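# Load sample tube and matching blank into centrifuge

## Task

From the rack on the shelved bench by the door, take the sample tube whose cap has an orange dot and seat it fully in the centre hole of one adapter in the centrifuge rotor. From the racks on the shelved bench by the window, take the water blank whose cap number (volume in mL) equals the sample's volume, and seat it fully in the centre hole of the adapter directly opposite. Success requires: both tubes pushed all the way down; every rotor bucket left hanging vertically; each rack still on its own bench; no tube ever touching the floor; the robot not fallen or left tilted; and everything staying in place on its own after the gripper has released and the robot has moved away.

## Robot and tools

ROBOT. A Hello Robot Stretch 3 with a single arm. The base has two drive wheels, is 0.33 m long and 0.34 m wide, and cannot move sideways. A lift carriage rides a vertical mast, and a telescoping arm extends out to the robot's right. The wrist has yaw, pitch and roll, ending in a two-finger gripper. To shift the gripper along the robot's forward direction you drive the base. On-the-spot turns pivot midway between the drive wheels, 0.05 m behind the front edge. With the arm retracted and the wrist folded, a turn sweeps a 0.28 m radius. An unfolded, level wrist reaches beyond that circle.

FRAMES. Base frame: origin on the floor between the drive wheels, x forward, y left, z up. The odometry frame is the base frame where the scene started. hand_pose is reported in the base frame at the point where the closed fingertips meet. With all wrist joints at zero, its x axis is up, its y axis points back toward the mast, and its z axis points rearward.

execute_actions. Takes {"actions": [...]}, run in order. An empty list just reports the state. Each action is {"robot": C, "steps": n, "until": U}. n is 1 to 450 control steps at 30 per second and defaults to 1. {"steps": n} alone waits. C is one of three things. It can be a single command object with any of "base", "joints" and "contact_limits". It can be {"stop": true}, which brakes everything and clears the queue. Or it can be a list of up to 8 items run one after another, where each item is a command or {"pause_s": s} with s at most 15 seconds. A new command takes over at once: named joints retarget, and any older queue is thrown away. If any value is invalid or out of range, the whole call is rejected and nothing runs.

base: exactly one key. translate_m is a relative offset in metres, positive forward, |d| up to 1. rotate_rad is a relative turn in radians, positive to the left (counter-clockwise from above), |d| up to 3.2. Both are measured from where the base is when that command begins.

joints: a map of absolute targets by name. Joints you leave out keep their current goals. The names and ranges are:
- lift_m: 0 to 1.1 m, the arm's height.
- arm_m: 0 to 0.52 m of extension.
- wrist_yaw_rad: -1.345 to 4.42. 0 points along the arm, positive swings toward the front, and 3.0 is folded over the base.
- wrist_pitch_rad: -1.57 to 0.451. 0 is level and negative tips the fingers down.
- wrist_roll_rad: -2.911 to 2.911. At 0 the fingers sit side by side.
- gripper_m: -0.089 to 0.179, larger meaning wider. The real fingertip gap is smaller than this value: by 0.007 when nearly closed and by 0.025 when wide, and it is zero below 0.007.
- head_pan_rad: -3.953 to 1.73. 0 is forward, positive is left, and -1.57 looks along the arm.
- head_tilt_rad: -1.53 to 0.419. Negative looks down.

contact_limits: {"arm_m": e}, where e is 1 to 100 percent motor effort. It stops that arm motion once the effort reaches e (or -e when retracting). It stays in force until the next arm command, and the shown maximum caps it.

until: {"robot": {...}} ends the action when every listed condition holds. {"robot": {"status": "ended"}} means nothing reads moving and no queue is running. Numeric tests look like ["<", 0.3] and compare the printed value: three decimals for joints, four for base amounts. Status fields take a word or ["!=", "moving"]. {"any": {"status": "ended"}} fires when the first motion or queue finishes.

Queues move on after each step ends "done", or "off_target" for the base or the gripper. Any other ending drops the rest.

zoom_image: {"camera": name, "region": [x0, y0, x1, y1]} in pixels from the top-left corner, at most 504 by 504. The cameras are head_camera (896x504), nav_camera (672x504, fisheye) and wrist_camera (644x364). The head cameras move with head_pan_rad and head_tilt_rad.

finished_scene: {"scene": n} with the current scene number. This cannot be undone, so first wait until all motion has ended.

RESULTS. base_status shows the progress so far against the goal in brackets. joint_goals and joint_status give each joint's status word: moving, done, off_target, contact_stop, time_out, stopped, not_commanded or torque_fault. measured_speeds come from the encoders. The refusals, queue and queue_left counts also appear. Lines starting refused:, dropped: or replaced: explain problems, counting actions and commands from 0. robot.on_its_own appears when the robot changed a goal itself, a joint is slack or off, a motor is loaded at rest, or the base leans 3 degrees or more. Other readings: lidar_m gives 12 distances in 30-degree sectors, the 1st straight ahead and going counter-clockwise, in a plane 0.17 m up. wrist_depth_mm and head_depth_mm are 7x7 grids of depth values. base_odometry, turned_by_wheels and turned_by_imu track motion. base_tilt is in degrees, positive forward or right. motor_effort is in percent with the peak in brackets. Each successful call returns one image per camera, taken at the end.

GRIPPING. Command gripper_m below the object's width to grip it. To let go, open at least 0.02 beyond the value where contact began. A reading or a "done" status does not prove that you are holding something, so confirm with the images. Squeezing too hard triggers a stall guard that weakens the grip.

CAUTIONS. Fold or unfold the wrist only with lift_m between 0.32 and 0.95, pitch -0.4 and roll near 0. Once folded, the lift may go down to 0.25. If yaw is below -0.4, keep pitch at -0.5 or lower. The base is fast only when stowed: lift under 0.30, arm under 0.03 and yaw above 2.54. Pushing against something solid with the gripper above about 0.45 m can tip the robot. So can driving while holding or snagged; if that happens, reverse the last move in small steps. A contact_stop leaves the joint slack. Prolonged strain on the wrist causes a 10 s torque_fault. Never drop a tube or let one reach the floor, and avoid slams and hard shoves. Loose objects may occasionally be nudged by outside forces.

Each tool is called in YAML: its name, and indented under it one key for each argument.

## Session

execute_actions:
  actions:
    - {"robot":{"joints":{"head_pan_rad":1.5,"head_tilt_rad":-0.3}},"steps":150,"until":{"robot":{"status":"ended"}}}

execute_actions:
  actions:
    - {"robot":{"joints":{"head_pan_rad":-1.5}},"steps":150,"until":{"robot":{"status":"ended"}}}

Scene clock: 1.33 s.
robot.base_odometry: x=+0.000 y=+0.000 heading=+0.000 (m, m, rad; robot's odometry frame)
robot.turned_by_wheels: +0.000 (rad since the last result)
robot.turned_by_imu: +0.000 (rad since the last result)
robot.base_tilt: forward=-1.2 right=+0.8 (deg)
robot.lidar_m: 1.37 1.37 1.59 1.89 2.24 2.06 1.10 1.09 1.27 1.70 1.78 2.28
robot.head_depth_mm: 2372 2483 2714 2881 2664 1965 1557 / 2263 2461 2597 1970 2512 1940 1558 / 2202 2323 2471 2021 2599 1947 1531 / 2152 2268 2418 2079 2614 1940 1533 / 2075 2202 2302 1740 2529 1910 1515 / 2045 2125 2264 1722 2448 1905 1520 / 1985 2081 2216 1839 2429 1902 1518
robot.base_status: not_commanded
robot.joint_positions: lift_m=+0.592 arm_m=+0.000 wrist_yaw_rad=+2.848 wrist_pitch_rad=-0.415 wrist_roll_rad=-0.011 gripper_m=+0.037 head_pan_rad=+1.493 head_tilt_rad=-0.296
robot.joint_goals: lift_m=+0.592 arm_m=+0.000 wrist_yaw_rad=+2.848 wrist_pitch_rad=-0.415 wrist_roll_rad=-0.011 gripper_m=+0.037 head_pan_rad=+1.500 head_tilt_rad=-0.300
robot.joint_status: lift_m=not_commanded arm_m=not_commanded wrist_yaw_rad=not_commanded wrist_pitch_rad=not_commanded wrist_roll_rad=not_commanded gripper_m=not_commanded head_pan_rad=done head_tilt_rad=done
robot.measured_speeds: translate_m=+0.000 rotate_rad=+0.000 lift_m=+0.000 arm_m=+0.000 wrist_yaw_rad=+0.000 wrist_pitch_rad=+0.000 wrist_roll_rad=+0.000 head_pan_rad=+0.000 head_tilt_rad=+0.000
robot: refusals=0 queue=done queue_left=0
robot.motor_effort: left_wheel=+0(0) right_wheel=+0(0) lift_m=+24(23) arm_m=+0(0) wrist_yaw_rad=+0(0) wrist_pitch_rad=+4(4) wrist_roll_rad=+0(0) gripper_m=+0(0) head_pan_rad=+3(35) head_tilt_rad=-1(14) (%)
robot.hand_pose: x=+0.0437 y=+0.0702 z=+0.6056 quat_wxyz=(+0.245, +0.702, +0.045, +0.667) (m; robot's base frame)
robot.wrist_depth_mm: - - - - - - - / - - - - - - - / - - - - - - - / - - - - - - - / - - - - - - - / 946 - 961 904 - 916 905 / 816 - 777 796 754 792 787
pictures: head_camera (sideways: a quarter turn clockwise sets it upright), nav_camera (sideways: a quarter turn counterclockwise sets it upright), wrist_camera
camera_calibration (this result's frames):
head_camera: T_world_to_cam=[[0.0257154, -0.318055, -0.947723, 1.25197], [-0.998531, 0.0370591, -0.039531, 0.0632706], [0.0476948, 0.947348, -0.316635, 0.37281], [0, 0, 0, 1]] pos_world=[0.0132016, 0.0426723, 1.30707]
nav_camera: T_world_to_cam=[[0.0192438, 0.287433, 0.957608, -1.20926], [0.998398, -0.0565005, -0.00310449, 0.0456896], [0.053213, 0.956133, -0.288059, 0.334519], [0, 0, 0, 1]] pos_world=[-0.0401463, 0.0303189, 1.2545]
wrist_camera: T_world_to_cam=[[0.972142, -0.234175, -0.0100599, -0.01041], [-0.133313, -0.517107, -0.845475, 0.587934], [0.192787, 0.823263, -0.53392, 0.423875], [0, 0, 0, 1]] pos_world=[0.00678136, -0.047374, 0.723295]
Images, in order (width x height): head_camera 896x504, nav_camera 672x504, wrist_camera 644x364.

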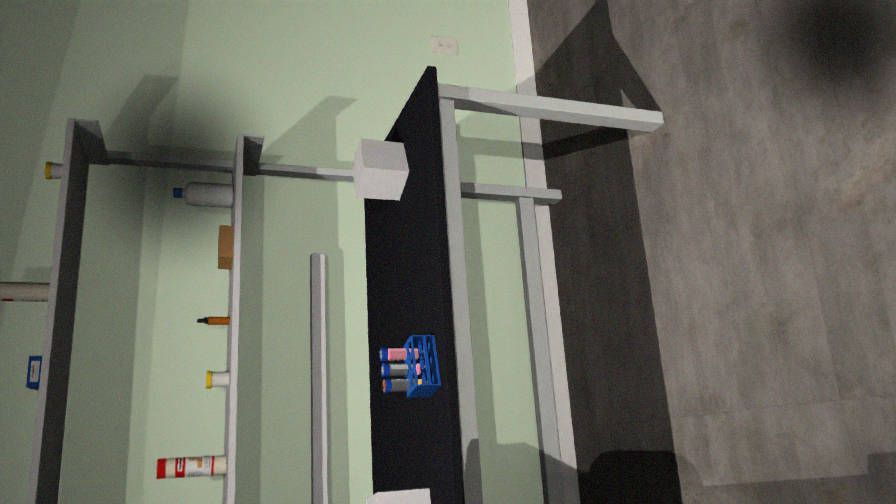

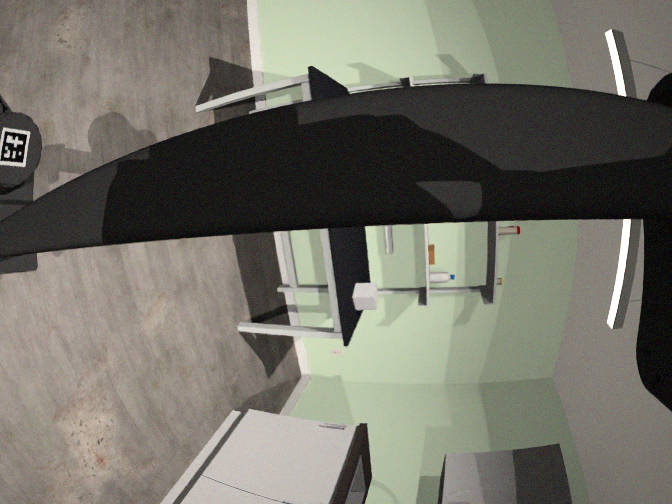

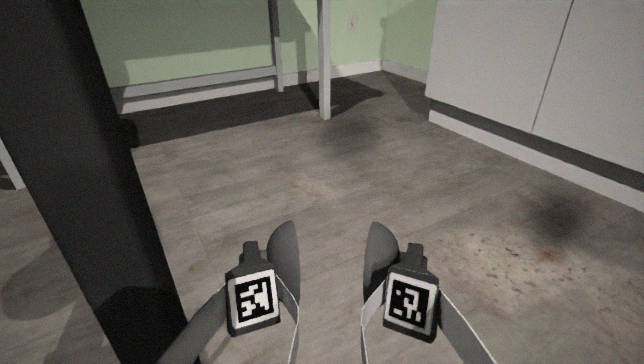

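Scene clock: 3.37 s.
robot.base_odometry: x=+0.000 y=+0.000 heading=+0.000 (m, m, rad; robot's odometry frame)
robot.turned_by_wheels: +0.000 (rad since the last result)
robot.turned_by_imu: +0.000 (rad since the last result)
robot.base_tilt: forward=-1.2 right=+0.7 (deg)
robot.lidar_m: 1.37 1.38 1.59 1.89 2.24 2.05 1.10 1.09 1.27 1.70 1.78 2.28
robot.head_depth_mm: 2210 2331 2502 2621 2530 1953 1547 / 2134 2287 2429 1938 2554 1937 1546 / 2133 2283 2413 1947 2575 1942 1537 / 2120 2252 2376 1812 2500 1947 1521 / 2072 2212 2341 1872 2312 1914 1516 / 2055 2164 2298 1760 2497 1887 1525 / 2012 2152 2266 1821 2452 1891 1504
robot.base_status: not_commanded
robot.joint_positions: lift_m=+0.592 arm_m=+0.000 wrist_yaw_rad=+2.848 wrist_pitch_rad=-0.415 wrist_roll_rad=-0.011 gripper_m=+0.037 head_pan_rad=-1.493 head_tilt_rad=-0.296
robot.joint_goals: lift_m=+0.592 arm_m=+0.000 wrist_yaw_rad=+2.848 wrist_pitch_rad=-0.415 wrist_roll_rad=-0.011 gripper_m=+0.037 head_pan_rad=-1.500 head_tilt_rad=-0.300
robot.joint_status: lift_m=not_commanded arm_m=not_commanded wrist_yaw_rad=not_commanded wrist_pitch_rad=not_commanded wrist_roll_rad=not_commanded gripper_m=not_commanded head_pan_rad=done head_tilt_rad=done
robot.measured_speeds: translate_m=+0.000 rotate_rad=+0.000 lift_m=+0.000 arm_m=+0.000 wrist_yaw_rad=+0.000 wrist_pitch_rad=+0.000 wrist_roll_rad=+0.000 head_pan_rad=+0.000 head_tilt_rad=+0.000
robot: refusals=0 queue=done queue_left=0
robot.motor_effort: left_wheel=+0(1) right_wheel=+0(1) lift_m=+23(23) arm_m=+0(2) wrist_yaw_rad=+1(0) wrist_pitch_rad=+5(5) wrist_roll_rad=+0(0) gripper_m=+0(0) head_pan_rad=-4(37) head_tilt_rad=-1(2) (%)
robot.hand_pose: x=+0.0437 y=+0.0702 z=+0.6056 quat_wxyz=(+0.245, +0.702, +0.045, +0.667) (m; robot's base frame)
robot.wrist_depth_mm: - - - - - - - / - - - - - - - / - - - - - - - / - - - - - - - / - - - - - - - / 944 - 967 913 - 912 906 / 811 - 778 799 783 794 786
pictures: head_camera (sideways: a quarter turn clockwise sets it upright), nav_camera (sideways: a quarter turn counterclockwise sets it upright), wrist_camera
camera_calibration (this result's frames):
head_camera: T_world_to_cam=[[-0.0748506, 0.310363, -0.947667, 1.25251], [0.992156, 0.118597, -0.0395236, 0.0511179], [0.100124, -0.943191, -0.316805, 0.372711], [0, 0, 0, 1]] pos_world=[0.00571724, -0.0432584, 1.30706]
nav_camera: T_world_to_cam=[[0.0256783, -0.287102, 0.957556, -1.20924], [-0.995046, -0.0993639, -0.00310835, 0.0578546], [0.0960389, -0.952733, -0.288231, 0.334481], [0, 0, 0, 1]] pos_world=[0.056496, -0.022754, 1.2545]
wrist_camera: T_world_to_cam=[[0.972142, -0.234175, -0.0100599, -0.01041], [-0.133313, -0.517107, -0.845475, 0.587934], [0.192787, 0.823263, -0.53392, 0.423875], [0, 0, 0, 1]] pos_world=[0.00678136, -0.047374, 0.723295]
Images, in order (width x height): head_camera 896x504, nav_camera 672x504, wrist_camera 644x364.

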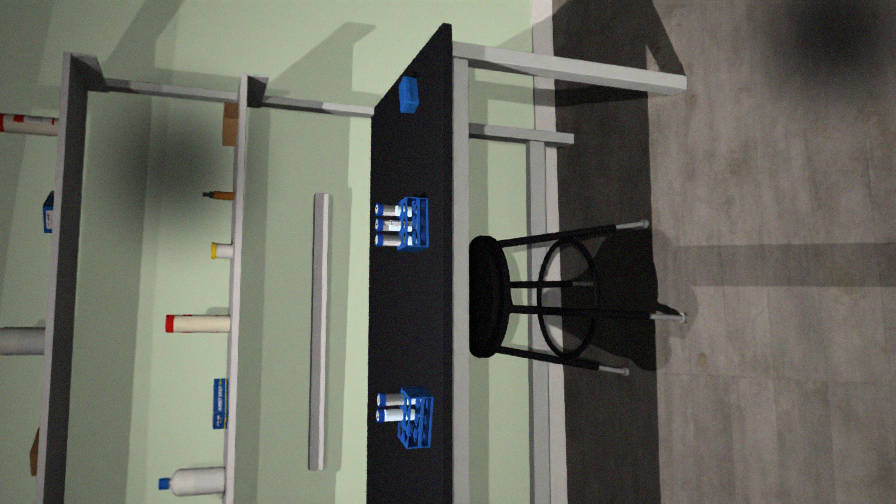

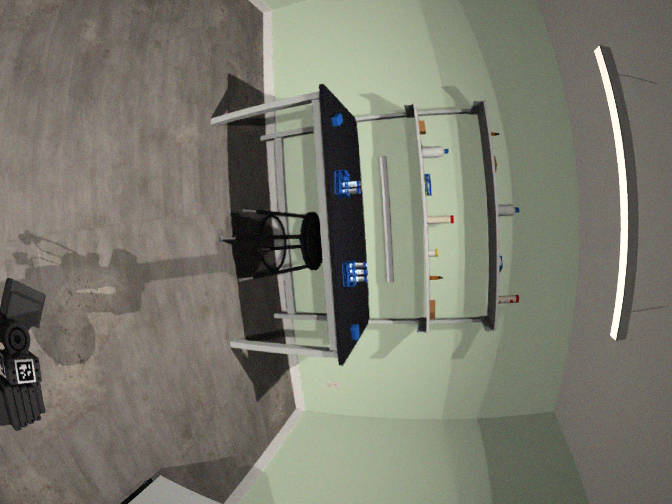

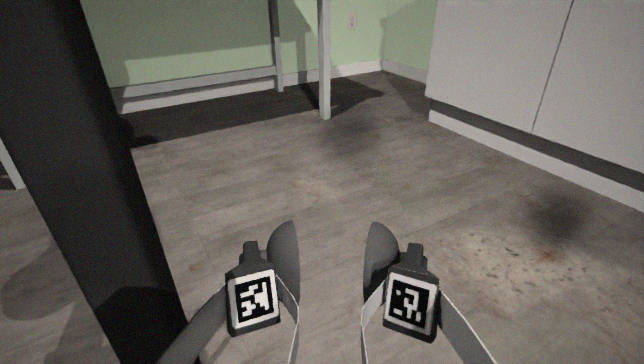

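execute_actions:
  actions:
    - {"robot":[{"joints":{"wrist_yaw_rad":3.0,"wrist_pitch_rad":-0.4,"head_pan_rad":-1.57,"head_tilt_rad":-0.7}},{"joints":{"lift_m":0.25}},{"base":{"rotate_rad":1.64}},{"base":{"translate_m":1.0}},{"base":{"translate_m":0.35}},{"base":{"rotate_rad":1.665}},{"joints":{"lift_m":0.94}},{"joints":{"wrist_yaw_rad":0.0,"gripper_m":0.08}}],"steps":450,"until":{"robot":{"status":"ended"}}}
    - {"steps":450,"until":{"robot":{"status":"ended"}}}
    - {"robot":[{"joints":{"lift_m":1.09,"wrist_pitch_rad":-1.57,"wrist_roll_rad":1.57}},{"joints":{"arm_m":0.25}}],"steps":450,"until":{"robot":{"status":"ended"}}}

Scene clock: 48.53 s.
robot.base_odometry: x=-0.093 y=+1.347 heading=-2.978 (m, m, rad; robot's odometry frame)
robot.turned_by_wheels: +3.305 (rad since the last result)
robot.turned_by_imu: +3.319 (rad since the last result)
robot.base_tilt: forward=-1.4 right=+0.6 (deg)
robot.lidar_m: 0.76 1.99 1.85 3.01 1.78 1.18 1.10 0.73 0.99 0.91 0.93 0.77
robot.head_depth_mm: 940 964 967 793 658 562 1145 / - 1052 975 792 657 562 1133 / 895 - 973 787 642 560 1135 / 890 952 994 788 637 537 1134 / 885 950 990 785 563 526 1132 / 885 949 981 784 651 527 515 / 881 962 984 784 651 555 513
robot.base_status: done (rotate_rad +1.6649 of +1.6650)
robot.joint_positions: lift_m=+1.089 arm_m=+0.250 wrist_yaw_rad=+0.000 wrist_pitch_rad=-1.562 wrist_roll_rad=+1.565 gripper_m=+0.080 head_pan_rad=-1.563 head_tilt_rad=-0.692
robot.joint_goals: lift_m=+1.090 arm_m=+0.250 wrist_yaw_rad=+0.000 wrist_pitch_rad=-1.570 wrist_roll_rad=+1.570 gripper_m=+0.080 head_pan_rad=-1.570 head_tilt_rad=-0.700
robot.joint_status: lift_m=done arm_m=done wrist_yaw_rad=done wrist_pitch_rad=done wrist_roll_rad=done gripper_m=done head_pan_rad=done head_tilt_rad=done
robot.measured_speeds: translate_m=+0.000 rotate_rad=+0.000 lift_m=+0.000 arm_m=+0.000 wrist_yaw_rad=+0.000 wrist_pitch_rad=+0.000 wrist_roll_rad=+0.000 head_pan_rad=+0.000 head_tilt_rad=+0.000
robot: refusals=0 queue=done queue_left=0
robot.motor_effort: left_wheel=-2(10) right_wheel=+3(14) lift_m=+32(35) arm_m=+4(4) wrist_yaw_rad=+0(2) wrist_pitch_rad=-3(6) wrist_roll_rad=+2(3) gripper_m=+0(78) head_pan_rad=-3(13) head_tilt_rad=-3(19) (%)
robot.hand_pose: x=-0.0215 y=-0.3724 z=+0.9717 quat_wxyz=(+0.003, +0.002, -0.710, -0.704) (m; robot's base frame)
robot.wrist_depth_mm: 364 360 353 348 345 - - / 375 362 359 355 349 - - / 379 374 366 363 358 - - / 388 382 374 370 365 - - / 396 387 380 377 367 - - / 407 396 392 385 319 - - / 415 408 402 393 322 - -
pictures: head_camera (sideways: a quarter turn clockwise sets it upright), nav_camera (sideways: a quarter turn counterclockwise sets it upright), wrist_camera
camera_calibration (this result's frames):
head_camera: T_world_to_cam=[[-0.0553031, 0.65567, -0.753019, 0.998543], [0.99796, 0.0603843, -0.0207141, 0.0265788], [0.0318889, -0.752629, -0.657672, 0.816645], [0, 0, 0, 1]] pos_world=[0.00265601, -0.0416893, 1.28956]
nav_camera: T_world_to_cam=[[0.007938, -0.634895, 0.772557, -0.967829], [-0.999598, -0.0260664, -0.0111508, 0.068349], [0.0272174, -0.772158, -0.634847, 0.785916], [0, 0, 0, 1]] pos_world=[0.0546136, -0.00583682, 1.2474]
wrist_camera: T_world_to_cam=[[-0.00874119, 0.997907, -0.0640687, 0.443278], [0.989151, 0.0180248, 0.145793, -0.0798231], [0.146642, -0.0620992, -0.987238, 1.10608], [0, 0, 0, 1]] pos_world=[-0.0793659, -0.372225, 1.132]
Images, in order (width x height): head_camera 896x504, nav_camera 672x504, wrist_camera 644x364.

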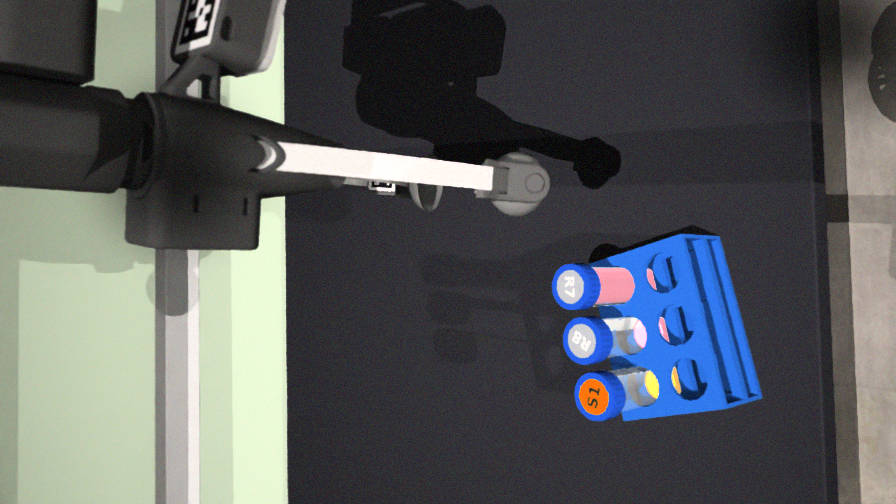

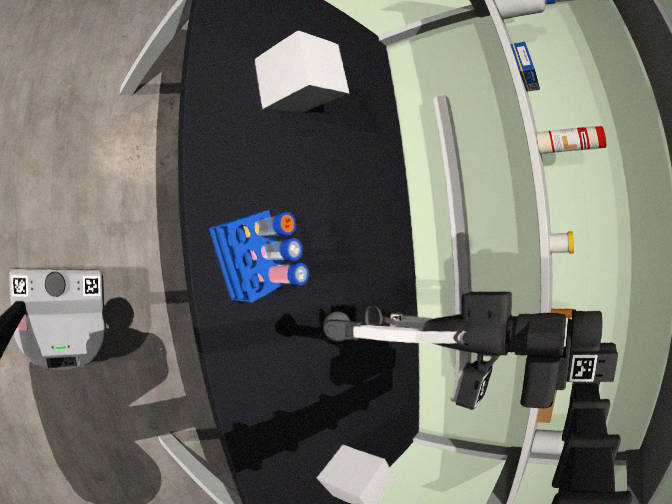

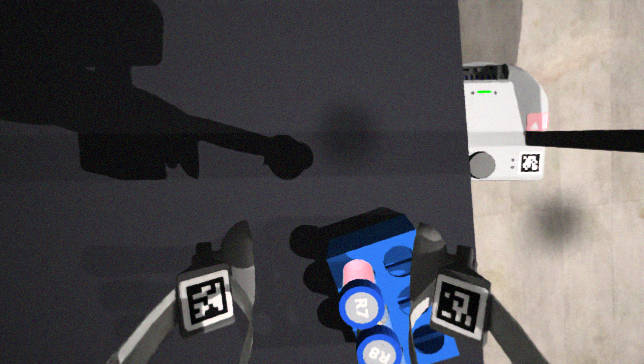

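execute_actions:
  actions:
    - {"robot":[{"base":{"translate_m":0.15},"joints":{"arm_m":0.207,"wrist_roll_rad":1.25,"gripper_m":0.07}},{"joints":{"lift_m":1.03}}],"steps":450,"until":{"robot":{"status":"ended"}}}

Scene clock: 59.70 s.
robot.base_odometry: x=-0.241 y=+1.322 heading=-2.978 (m, m, rad; robot's odometry frame)
robot.turned_by_wheels: +0.000 (rad since the last result)
robot.turned_by_imu: +0.001 (rad since the last result)
robot.base_tilt: forward=-1.2 right=+0.7 (deg)
robot.lidar_m: 1.91 1.92 1.75 3.09 2.01 1.35 1.26 0.86 0.97 0.90 0.91 0.62
robot.head_depth_mm: - - 1039 784 659 540 519 / - - - 790 656 526 517 / 876 - - - 655 511 507 / 876 952 1045 787 655 547 506 / 873 948 983 785 654 557 505 / 872 948 981 784 650 557 505 / 867 944 982 781 633 555 503
robot.base_status: done (translate_m +0.1500 of +0.1500)
robot.joint_positions: lift_m=+1.031 arm_m=+0.207 wrist_yaw_rad=+0.000 wrist_pitch_rad=-1.563 wrist_roll_rad=+1.257 gripper_m=+0.070 head_pan_rad=-1.563 head_tilt_rad=-0.692
robot.joint_goals: lift_m=+1.030 arm_m=+0.207 wrist_yaw_rad=+0.000 wrist_pitch_rad=-1.570 wrist_roll_rad=+1.250 gripper_m=+0.070 head_pan_rad=-1.570 head_tilt_rad=-0.700
robot.joint_status: lift_m=done arm_m=done wrist_yaw_rad=done wrist_pitch_rad=done wrist_roll_rad=done gripper_m=done head_pan_rad=done head_tilt_rad=done
robot.measured_speeds: translate_m=+0.000 rotate_rad=+0.000 lift_m=+0.000 arm_m=+0.000 wrist_yaw_rad=+0.000 wrist_pitch_rad=+0.000 wrist_roll_rad=+0.000 head_pan_rad=+0.000 head_tilt_rad=+0.000
robot: refusals=0 queue=done queue_left=0
robot.motor_effort: left_wheel=-2(3) right_wheel=+3(9) lift_m=+11(30) arm_m=-5(5) wrist_yaw_rad=+0(0) wrist_pitch_rad=-3(3) wrist_roll_rad=-3(3) gripper_m=+0(47) head_pan_rad=-3(4) head_tilt_rad=-3(2) (%)
robot.hand_pose: x=-0.0216 y=-0.3300 z=+0.9128 quat_wxyz=(+0.111, +0.110, -0.701, -0.696) (m; robot's base frame)
robot.wrist_depth_mm: 308 303 297 294 289 288 963 / 313 308 306 183 291 - 984 / 322 317 309 245 272 299 - / 327 323 315 250 276 - - / 335 328 323 195 308 - - / 340 335 - 323 320 - - / 346 342 339 332 328 - -
pictures: head_camera (sideways: a quarter turn clockwise sets it upright), nav_camera (sideways: a quarter turn counterclockwise sets it upright), wrist_camera
camera_calibration (this result's frames):
head_camera: T_world_to_cam=[[-0.0553028, 0.65567, -0.753019, 0.998543], [0.99796, 0.0603838, -0.0207141, 0.0265788], [0.0318886, -0.752629, -0.657672, 0.816645], [0, 0, 0, 1]] pos_world=[0.00265599, -0.0416893, 1.28956]
nav_camera: T_world_to_cam=[[0.0079377, -0.634895, 0.772557, -0.967829], [-0.999598, -0.0260659, -0.0111508, 0.068349], [0.027217, -0.772158, -0.634847, 0.785916], [0, 0, 0, 1]] pos_world=[0.0546136, -0.00583684, 1.2474]
wrist_camera: T_world_to_cam=[[-0.310943, 0.948342, -0.0629504, 0.373273], [0.937504, 0.316927, 0.143677, 0.0274989], [0.156205, -0.014341, -0.98762, 1.06692], [0, 0, 0, 1]] pos_world=[-0.0763725, -0.347404, 1.07326]
Images, in order (width x height): head_camera 896x504, nav_camera 672x504, wrist_camera 644x364.

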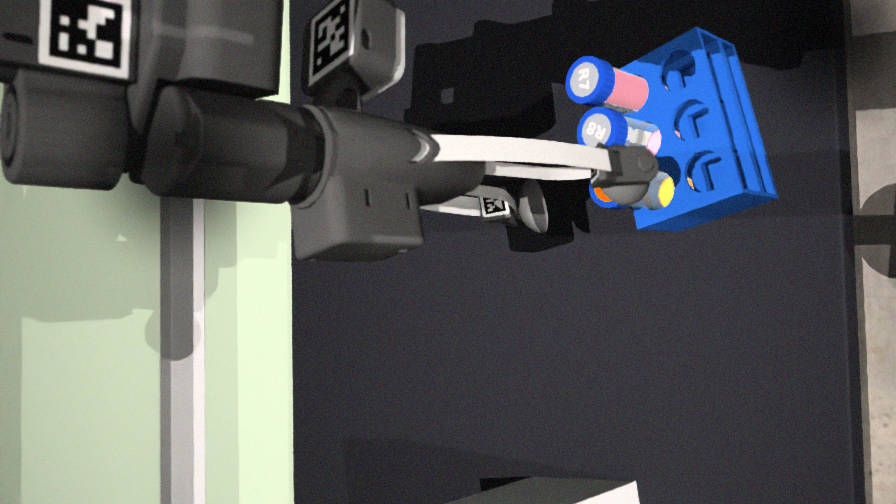

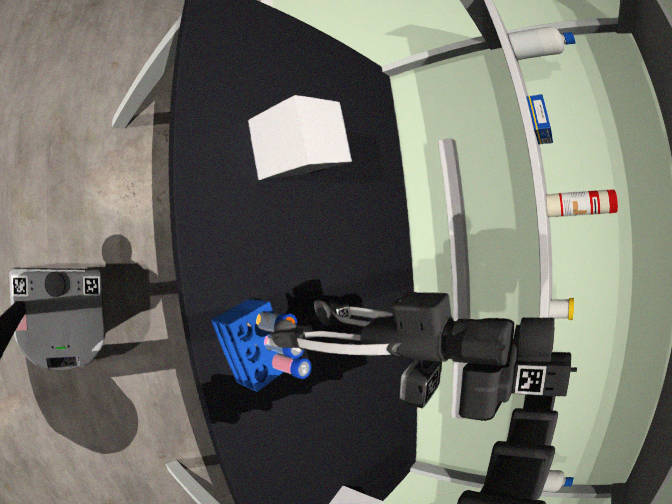

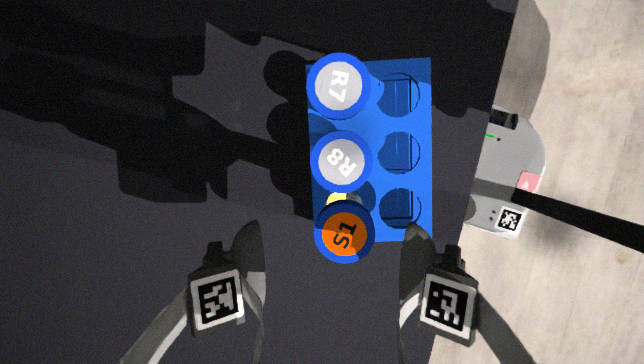

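Well aligned.

execute_actions:
  actions:
    - {"robot":[{"joints":{"lift_m":0.985}},{"joints":{"gripper_m":0.015}},{"pause_s":1},{"joints":{"lift_m":1.09,"head_pan_rad":0.3,"head_tilt_rad":-0.3}}],"steps":450,"until":{"robot":{"status":"ended"}}}

execute_actions:
  actions:
    - {"robot":[{"joints":{"arm_m":0.0,"wrist_roll_rad":1.57,"head_pan_rad":1.3}}],"steps":450,"until":{"robot":{"status":"ended"}}}

Scene clock: 67.23 s.
robot.base_odometry: x=-0.241 y=+1.322 heading=-2.978 (m, m, rad; robot's odometry frame)
robot.turned_by_wheels: +0.000 (rad since the last result)
robot.turned_by_imu: +0.001 (rad since the last result)
robot.base_tilt: forward=-1.4 right=+0.7 (deg)
robot.lidar_m: 1.91 1.92 1.75 3.10 2.01 1.35 1.25 0.86 0.97 0.90 0.91 0.61
robot.head_depth_mm: 1591 1674 1787 1899 2014 1938 1532 / 1628 1735 1827 1960 2078 1916 1527 / 1666 1776 1856 2000 2124 1902 1520 / 1726 1817 1918 2061 2194 1910 1511 / 1753 1870 1988 2135 2258 1886 1512 / 1792 1916 2038 2209 2292 1881 1508 / 1821 1961 2110 2253 2359 1876 1496
robot.base_status: done (translate_m +0.1500 of +0.1500)
robot.joint_positions: lift_m=+1.089 arm_m=+0.207 wrist_yaw_rad=+0.000 wrist_pitch_rad=-1.564 wrist_roll_rad=+1.257 gripper_m=+0.015 head_pan_rad=+0.293 head_tilt_rad=-0.310
robot.joint_goals: lift_m=+1.090 arm_m=+0.207 wrist_yaw_rad=+0.000 wrist_pitch_rad=-1.570 wrist_roll_rad=+1.250 gripper_m=+0.015 head_pan_rad=+0.300 head_tilt_rad=-0.300
robot.joint_status: lift_m=done arm_m=done wrist_yaw_rad=done wrist_pitch_rad=done wrist_roll_rad=done gripper_m=done head_pan_rad=done head_tilt_rad=done
robot.measured_speeds: translate_m=+0.000 rotate_rad=+0.000 lift_m=+0.000 arm_m=+0.000 wrist_yaw_rad=+0.000 wrist_pitch_rad=+0.000 wrist_roll_rad=+0.000 head_pan_rad=+0.000 head_tilt_rad=+0.000
robot: refusals=0 queue=done queue_left=0
robot.motor_effort: left_wheel=-2(2) right_wheel=+2(3) lift_m=+32(32) arm_m=-4(5) wrist_yaw_rad=+0(0) wrist_pitch_rad=-2(3) wrist_roll_rad=-3(3) gripper_m=-8(83) head_pan_rad=+3(37) head_tilt_rad=+3(20) (%)
robot.hand_pose: x=-0.0216 y=-0.3296 z=+0.9717 quat_wxyz=(+0.111, +0.110, -0.700, -0.696) (m; robot's base frame)
robot.wrist_depth_mm: 363 361 353 349 343 - - / 371 367 362 353 350 - - / 380 373 369 303 354 - - / 389 383 376 363 361 - - / 395 390 382 148 376 - - / 403 403 391 149 - - - / 416 402 401 396 394 - -
pictures: head_camera (sideways: a quarter turn clockwise sets it upright), nav_camera (sideways: a quarter turn counterclockwise sets it upright), wrist_camera
camera_calibration (this result's frames):
head_camera: T_world_to_cam=[[-0.299764, -0.143031, -0.94323, 1.24809], [-0.327818, 0.943937, -0.0389561, 0.0584301], [0.895922, 0.297531, -0.329847, 0.384829], [0, 0, 0, 1]] pos_world=[0.0485106, 0.00886369, 1.30645]
nav_camera: T_world_to_cam=[[0.287649, 0.0900717, 0.953491, -1.20552], [0.309082, -0.951029, -0.0034044, 0.0502848], [0.906491, 0.295686, -0.301402, 0.346679], [0, 0, 0, 1]] pos_world=[0.0169639, 0.0538979, 1.25412]
wrist_camera: T_world_to_cam=[[-0.310941, 0.948442, -0.0614263, 0.375132], [0.937505, 0.316694, 0.144186, 0.0183312], [0.156205, -0.0127541, -0.987642, 1.12564], [0, 0, 0, 1]] pos_world=[-0.0763725, -0.34724, 1.13213]
Images, in order (width x height): head_camera 896x504, nav_camera 672x504, wrist_camera 644x364.

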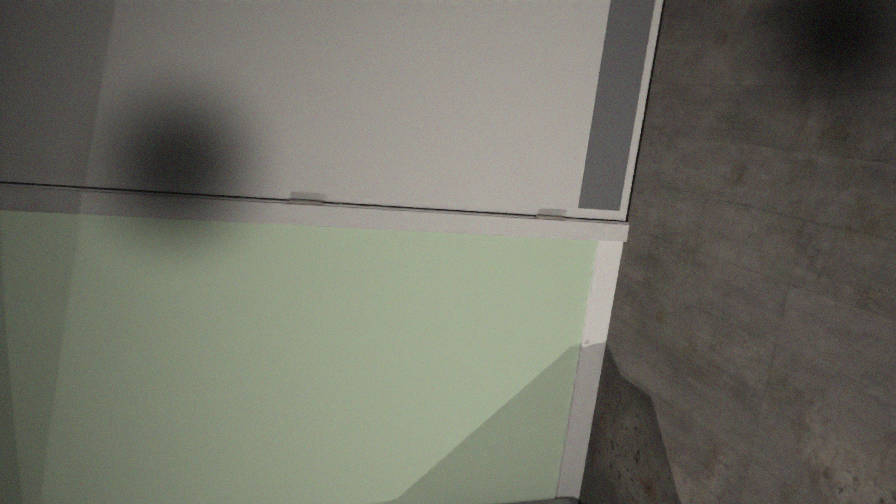

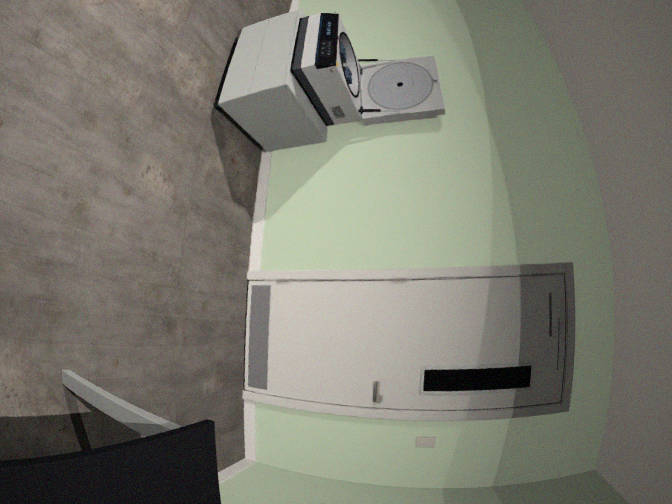

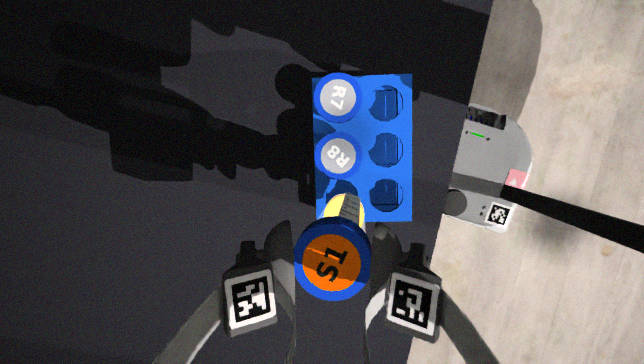

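Scene clock: 69.87 s.
robot.base_odometry: x=-0.241 y=+1.322 heading=-2.978 (m, m, rad; robot's odometry frame)
robot.turned_by_wheels: +0.000 (rad since the last result)
robot.turned_by_imu: +0.000 (rad since the last result)
robot.base_tilt: forward=-1.3 right=+0.6 (deg)
robot.lidar_m: 1.91 1.92 1.75 3.09 2.02 1.35 1.26 0.86 0.97 0.90 0.91 0.61
robot.head_depth_mm: 2900 2975 3029 1972 2010 1948 1550 / 3402 3510 3619 2370 2329 1917 1524 / 3623 3851 - 3773 2588 1917 1523 / 3509 3766 - 3777 2517 1906 1509 / 3429 3617 3760 3553 2513 1886 1501 / 3293 3526 3495 3515 2478 1883 1497 / 3196 3390 3396 3635 2479 1847 1499
robot.base_status: done (translate_m +0.1500 of +0.1500)
robot.joint_positions: lift_m=+1.089 arm_m=+0.000 wrist_yaw_rad=+0.000 wrist_pitch_rad=-1.564 wrist_roll_rad=+1.564 gripper_m=+0.015 head_pan_rad=+1.293 head_tilt_rad=-0.310
robot.joint_goals: lift_m=+1.090 arm_m=+0.000 wrist_yaw_rad=+0.000 wrist_pitch_rad=-1.570 wrist_roll_rad=+1.570 gripper_m=+0.015 head_pan_rad=+1.300 head_tilt_rad=-0.300
robot.joint_status: lift_m=done arm_m=done wrist_yaw_rad=done wrist_pitch_rad=done wrist_roll_rad=done gripper_m=done head_pan_rad=done head_tilt_rad=done
robot.measured_speeds: translate_m=+0.000 rotate_rad=+0.000 lift_m=+0.000 arm_m=+0.000 wrist_yaw_rad=+0.000 wrist_pitch_rad=+0.000 wrist_roll_rad=+0.000 head_pan_rad=+0.000 head_tilt_rad=+0.000
robot: refusals=0 queue=done queue_left=0
robot.motor_effort: left_wheel=-2(2) right_wheel=+3(3) lift_m=+32(32) arm_m=-5(5) wrist_yaw_rad=+0(0) wrist_pitch_rad=-2(2) wrist_roll_rad=+2(3) gripper_m=-8(8) head_pan_rad=+2(34) head_tilt_rad=+3(3) (%)
robot.hand_pose: x=-0.0215 y=-0.1226 z=+0.9717 quat_wxyz=(+0.003, +0.002, -0.709, -0.705) (m; robot's base frame)
robot.wrist_depth_mm: 366 358 360 - - - - / 372 363 364 - - - - / 291 320 370 - - - - / 386 325 378 - - - - / 395 391 384 148 - - - / 404 397 394 149 - - - / 412 407 403 - - - -
pictures: head_camera (sideways: a quarter turn clockwise sets it upright), nav_camera (sideways: a quarter turn counterclockwise sets it upright), wrist_camera
camera_calibration (this result's frames):
head_camera: T_world_to_cam=[[-0.0414988, -0.329348, -0.943296, 1.2466], [-0.971454, 0.234005, -0.0389644, 0.0623671], [0.233569, 0.914752, -0.329658, 0.388624], [0, 0, 0, 1]] pos_world=[0.0215489, 0.0404781, 1.30646]
nav_camera: T_world_to_cam=[[0.079523, 0.290544, 0.953551, -1.20433], [0.967304, -0.253596, -0.00340011, 0.046264], [0.240829, 0.922645, -0.301211, 0.350491], [0, 0, 0, 1]] pos_world=[-0.0333876, 0.0382654, 1.25412]
wrist_camera: T_world_to_cam=[[-0.00951998, 0.998034, -0.0619456, 0.191917], [0.989138, 0.0184862, 0.145826, -0.0843074], [0.146684, -0.0598845, -0.987369, 1.12203], [0, 0, 0, 1]] pos_world=[-0.0793653, -0.122789, 1.13204]
Images, in order (width x height): head_camera 896x504, nav_camera 672x504, wrist_camera 644x364.

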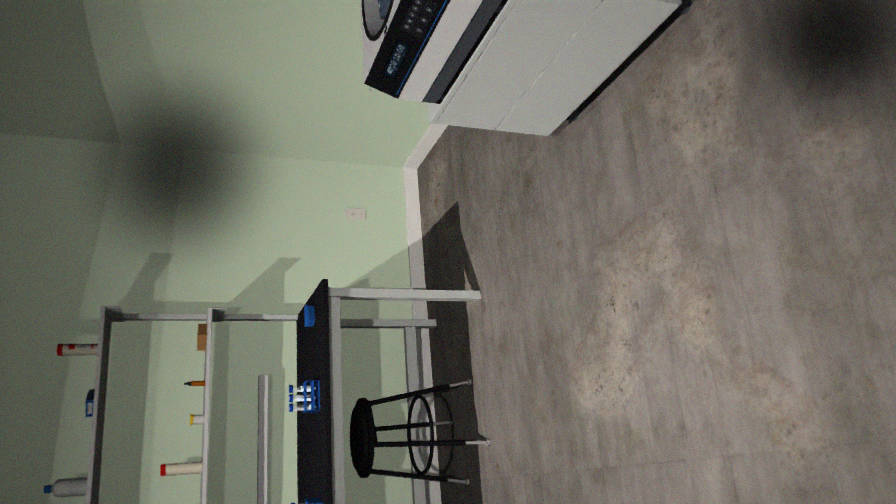

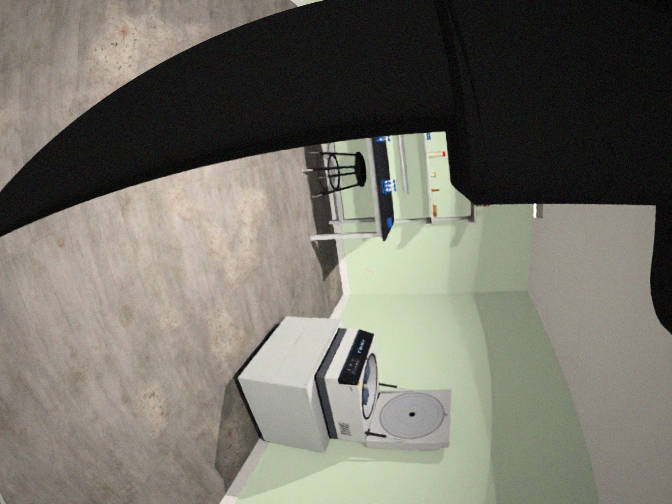

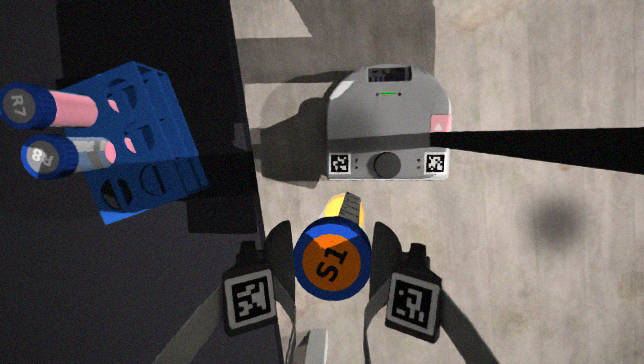

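execute_actions:
  actions:
    - {"robot":[{"base":{"rotate_rad":0.92},"joints":{"head_pan_rad":-1.2,"head_tilt_rad":-0.75}},{"base":{"translate_m":0.75}},{"base":{"translate_m":0.75}},{"base":{"rotate_rad":0.64}},{"base":{"translate_m":0.3}}],"steps":450,"until":{"robot":{"status":"ended"}}}
    - {"steps":450,"until":{"robot":{"status":"ended"}}}

Scene clock: 102.53 s.
robot.base_odometry: x=-0.899 y=-0.299 heading=-1.419 (m, m, rad; robot's odometry frame)
robot.turned_by_wheels: +1.559 (rad since the last result)
robot.turned_by_imu: +1.016 (rad since the last result)
robot.base_tilt: forward=-1.2 right=+0.7 (deg)
robot.lidar_m: 0.16 0.32 1.68 2.35 2.34 2.36 2.40 1.61 1.40 0.92 0.89 0.15
robot.head_depth_mm: 800 925 1082 1300 - - - / 783 898 1049 1269 1489 - 1175 / 761 871 1017 1212 1458 1341 1181 / 748 848 984 1167 1430 1338 1174 / 732 828 953 1110 1261 776 671 / 715 806 932 1012 880 747 649 / 699 775 807 715 584 505 444
robot.base_status: off_target (translate_m +0.2998 of +0.3000)
robot.joint_positions: lift_m=+1.090 arm_m=+0.000 wrist_yaw_rad=+0.000 wrist_pitch_rad=-1.564 wrist_roll_rad=+1.564 gripper_m=+0.015 head_pan_rad=-1.194 head_tilt_rad=-0.742
robot.joint_goals: lift_m=+1.090 arm_m=+0.000 wrist_yaw_rad=+0.000 wrist_pitch_rad=-1.570 wrist_roll_rad=+1.570 gripper_m=+0.015 head_pan_rad=-1.200 head_tilt_rad=-0.750
robot.joint_status: lift_m=done arm_m=done wrist_yaw_rad=done wrist_pitch_rad=done wrist_roll_rad=done gripper_m=done head_pan_rad=done head_tilt_rad=done
robot.measured_speeds: translate_m=+0.000 rotate_rad=+0.000 lift_m=+0.000 arm_m=+0.000 wrist_yaw_rad=+0.000 wrist_pitch_rad=+0.000 wrist_roll_rad=+0.000 head_pan_rad=+0.000 head_tilt_rad=+0.000
robot: refusals=0 queue=done queue_left=0
robot.on_its_own: right_wheel is at rest, and its effort (+43) is outside its rest range (-18 to +18)
robot.motor_effort: left_wheel=+9(11) right_wheel=+43(74) lift_m=+31(32) arm_m=-4(5) wrist_yaw_rad=+0(1) wrist_pitch_rad=-3(2) wrist_roll_rad=+2(3) gripper_m=-8(8) head_pan_rad=-2(33) head_tilt_rad=-2(19) (%)
robot.hand_pose: x=-0.0215 y=-0.1225 z=+0.9718 quat_wxyz=(+0.003, +0.002, -0.709, -0.705) (m; robot's base frame)
robot.wrist_depth_mm: - - - - - - - / - - - - - - - / - - - - - - - / - - - - - - - / 924 - - 148 - - - / 843 - - 150 - - - / 782 899 624 518 440 - -
pictures: head_camera (sideways: a quarter turn clockwise sets it upright), nav_camera (sideways: a quarter turn counterclockwise sets it upright), wrist_camera
camera_calibration (this result's frames):
head_camera: T_world_to_cam=[[-0.301792, 0.626003, -0.719056, 0.955782], [0.908581, 0.417319, -0.0180228, 0.023619], [0.288794, -0.65876, -0.694718, 0.863263], [0, 0, 0, 1]] pos_world=[0.0176827, -0.0394958, 1.28741]
nav_camera: T_world_to_cam=[[0.250493, -0.624658, 0.739632, -0.926394], [-0.923065, -0.384454, -0.0120744, 0.0690839], [0.291897, -0.679704, -0.672903, 0.833803], [0, 0, 0, 1]] pos_world=[0.0524397, 0.0146199, 1.24709]
wrist_camera: T_world_to_cam=[[-0.00905355, 0.998038, -0.0619595, 0.191894], [0.989146, 0.018026, 0.145827, -0.0843841], [0.146658, -0.0599667, -0.987368, 1.12211], [0, 0, 0, 1]] pos_world=[-0.0793603, -0.122707, 1.13213]
Images, in order (width x height): head_camera 896x504, nav_camera 672x504, wrist_camera 644x364.

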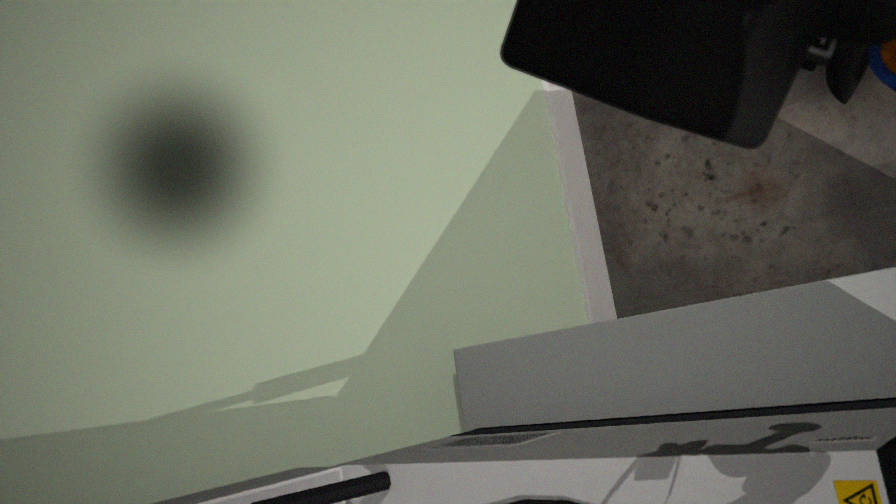

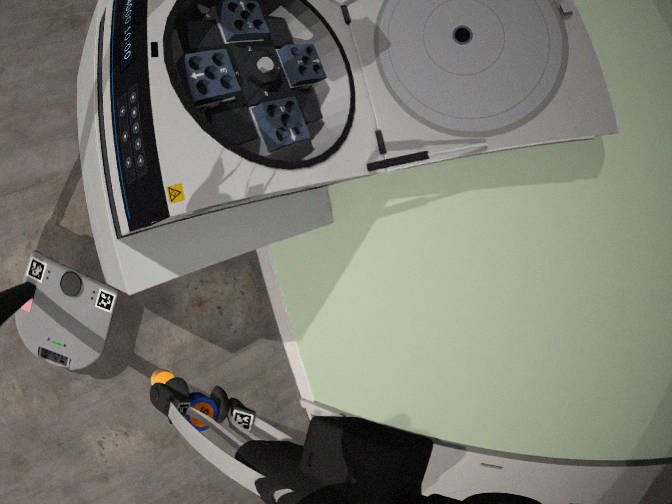

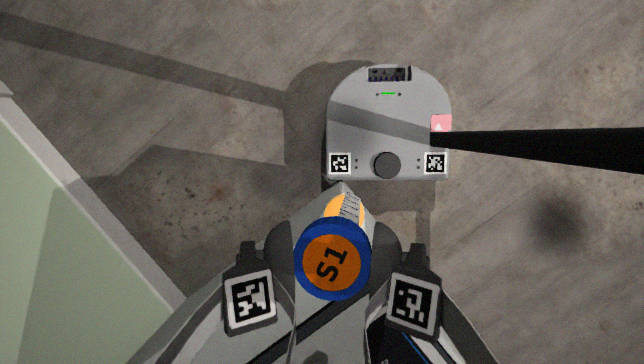

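execute_actions:
  actions:
    - {"robot":[{"base":{"translate_m":-0.35},"joints":{"head_pan_rad":-0.5,"head_tilt_rad":-0.7}}],"steps":450,"until":{"robot":{"status":"ended"}}}

Scene clock: 110.70 s.
robot.base_odometry: x=-0.952 y=+0.047 heading=-1.418 (m, m, rad; robot's odometry frame)
robot.turned_by_wheels: +0.001 (rad since the last result)
robot.turned_by_imu: +0.002 (rad since the last result)
robot.base_tilt: forward=-1.4 right=+0.7 (deg)
robot.lidar_m: 0.43 0.88 2.13 2.97 2.12 2.14 2.10 1.29 1.76 1.16 1.06 0.42
robot.head_depth_mm: 896 996 1120 1280 1476 1370 1198 / 933 1046 1179 1354 1521 1369 1195 / 873 1016 1186 1124 1325 1359 1200 / 895 1006 954 1028 940 1088 1171 / 936 1062 949 815 884 828 1110 / 989 1114 968 727 765 885 1164 / 1040 1117 957 718 766 1024 1187
robot.base_status: done (translate_m -0.3500 of -0.3500)
robot.joint_positions: lift_m=+1.090 arm_m=+0.000 wrist_yaw_rad=+0.000 wrist_pitch_rad=-1.564 wrist_roll_rad=+1.564 gripper_m=+0.015 head_pan_rad=-0.507 head_tilt_rad=-0.704
robot.joint_goals: lift_m=+1.090 arm_m=+0.000 wrist_yaw_rad=+0.000 wrist_pitch_rad=-1.570 wrist_roll_rad=+1.570 gripper_m=+0.015 head_pan_rad=-0.500 head_tilt_rad=-0.700
robot.joint_status: lift_m=done arm_m=done wrist_yaw_rad=done wrist_pitch_rad=done wrist_roll_rad=done gripper_m=done head_pan_rad=done head_tilt_rad=done
robot.measured_speeds: translate_m=+0.000 rotate_rad=+0.000 lift_m=+0.000 arm_m=+0.000 wrist_yaw_rad=+0.000 wrist_pitch_rad=+0.000 wrist_roll_rad=+0.000 head_pan_rad=+0.000 head_tilt_rad=+0.000
robot: refusals=0 queue=done queue_left=0
robot.motor_effort: left_wheel=+1(9) right_wheel=-1(43) lift_m=+30(30) arm_m=-4(4) wrist_yaw_rad=+0(0) wrist_pitch_rad=-2(2) wrist_roll_rad=+2(3) gripper_m=-7(9) head_pan_rad=+4(35) head_tilt_rad=+2(5) (%)
robot.hand_pose: x=-0.0215 y=-0.1225 z=+0.9718 quat_wxyz=(+0.003, +0.002, -0.709, -0.705) (m; robot's base frame)
robot.wrist_depth_mm: - - - - - - - / - - - - - - - / - - - - - - - / - - - - - - - / - - - 148 - - - / - - - 149 - - - / 984 - - 934 - - -
pictures: head_camera (sideways: a quarter turn clockwise sets it upright), nav_camera (sideways: a quarter turn counterclockwise sets it upright), wrist_camera
camera_calibration (this result's frames):
head_camera: T_world_to_cam=[[-0.606272, 0.279135, -0.74466, 0.991008], [0.438337, 0.898587, -0.0200424, 0.0291177], [0.663547, -0.338563, -0.667143, 0.825111], [0, 0, 0, 1]] pos_world=[0.0405571, -0.0234373, 1.28901]
nav_camera: T_world_to_cam=[[0.565095, -0.310264, 0.764463, -0.960677], [-0.469368, -0.882929, -0.0113857, 0.0654202], [0.6785, -0.35238, -0.644567, 0.794586], [0, 0, 0, 1]] pos_world=[0.0344531, 0.0396947, 1.24731]
wrist_camera: T_world_to_cam=[[-0.00905331, 0.998038, -0.0619595, 0.191894], [0.989146, 0.0180258, 0.145827, -0.0843841], [0.146658, -0.0599668, -0.987368, 1.12211], [0, 0, 0, 1]] pos_world=[-0.0793603, -0.122707, 1.13213]
Images, in order (width x height): head_camera 896x504, nav_camera 672x504, wrist_camera 644x364.

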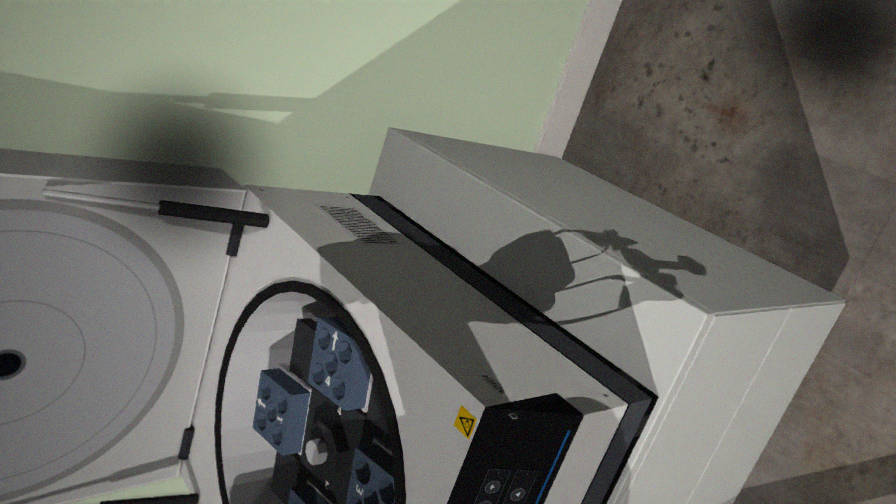

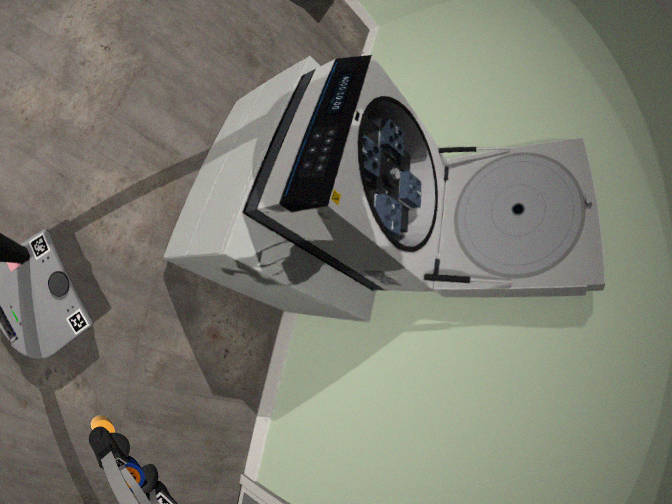

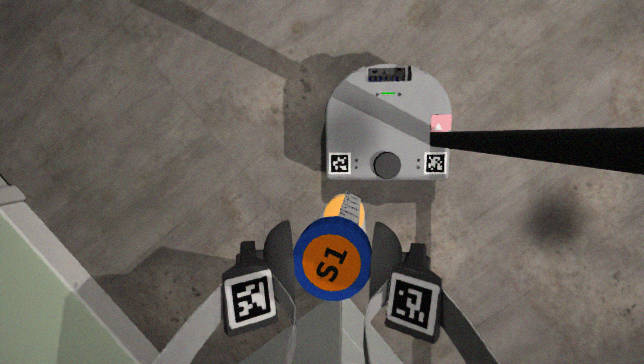

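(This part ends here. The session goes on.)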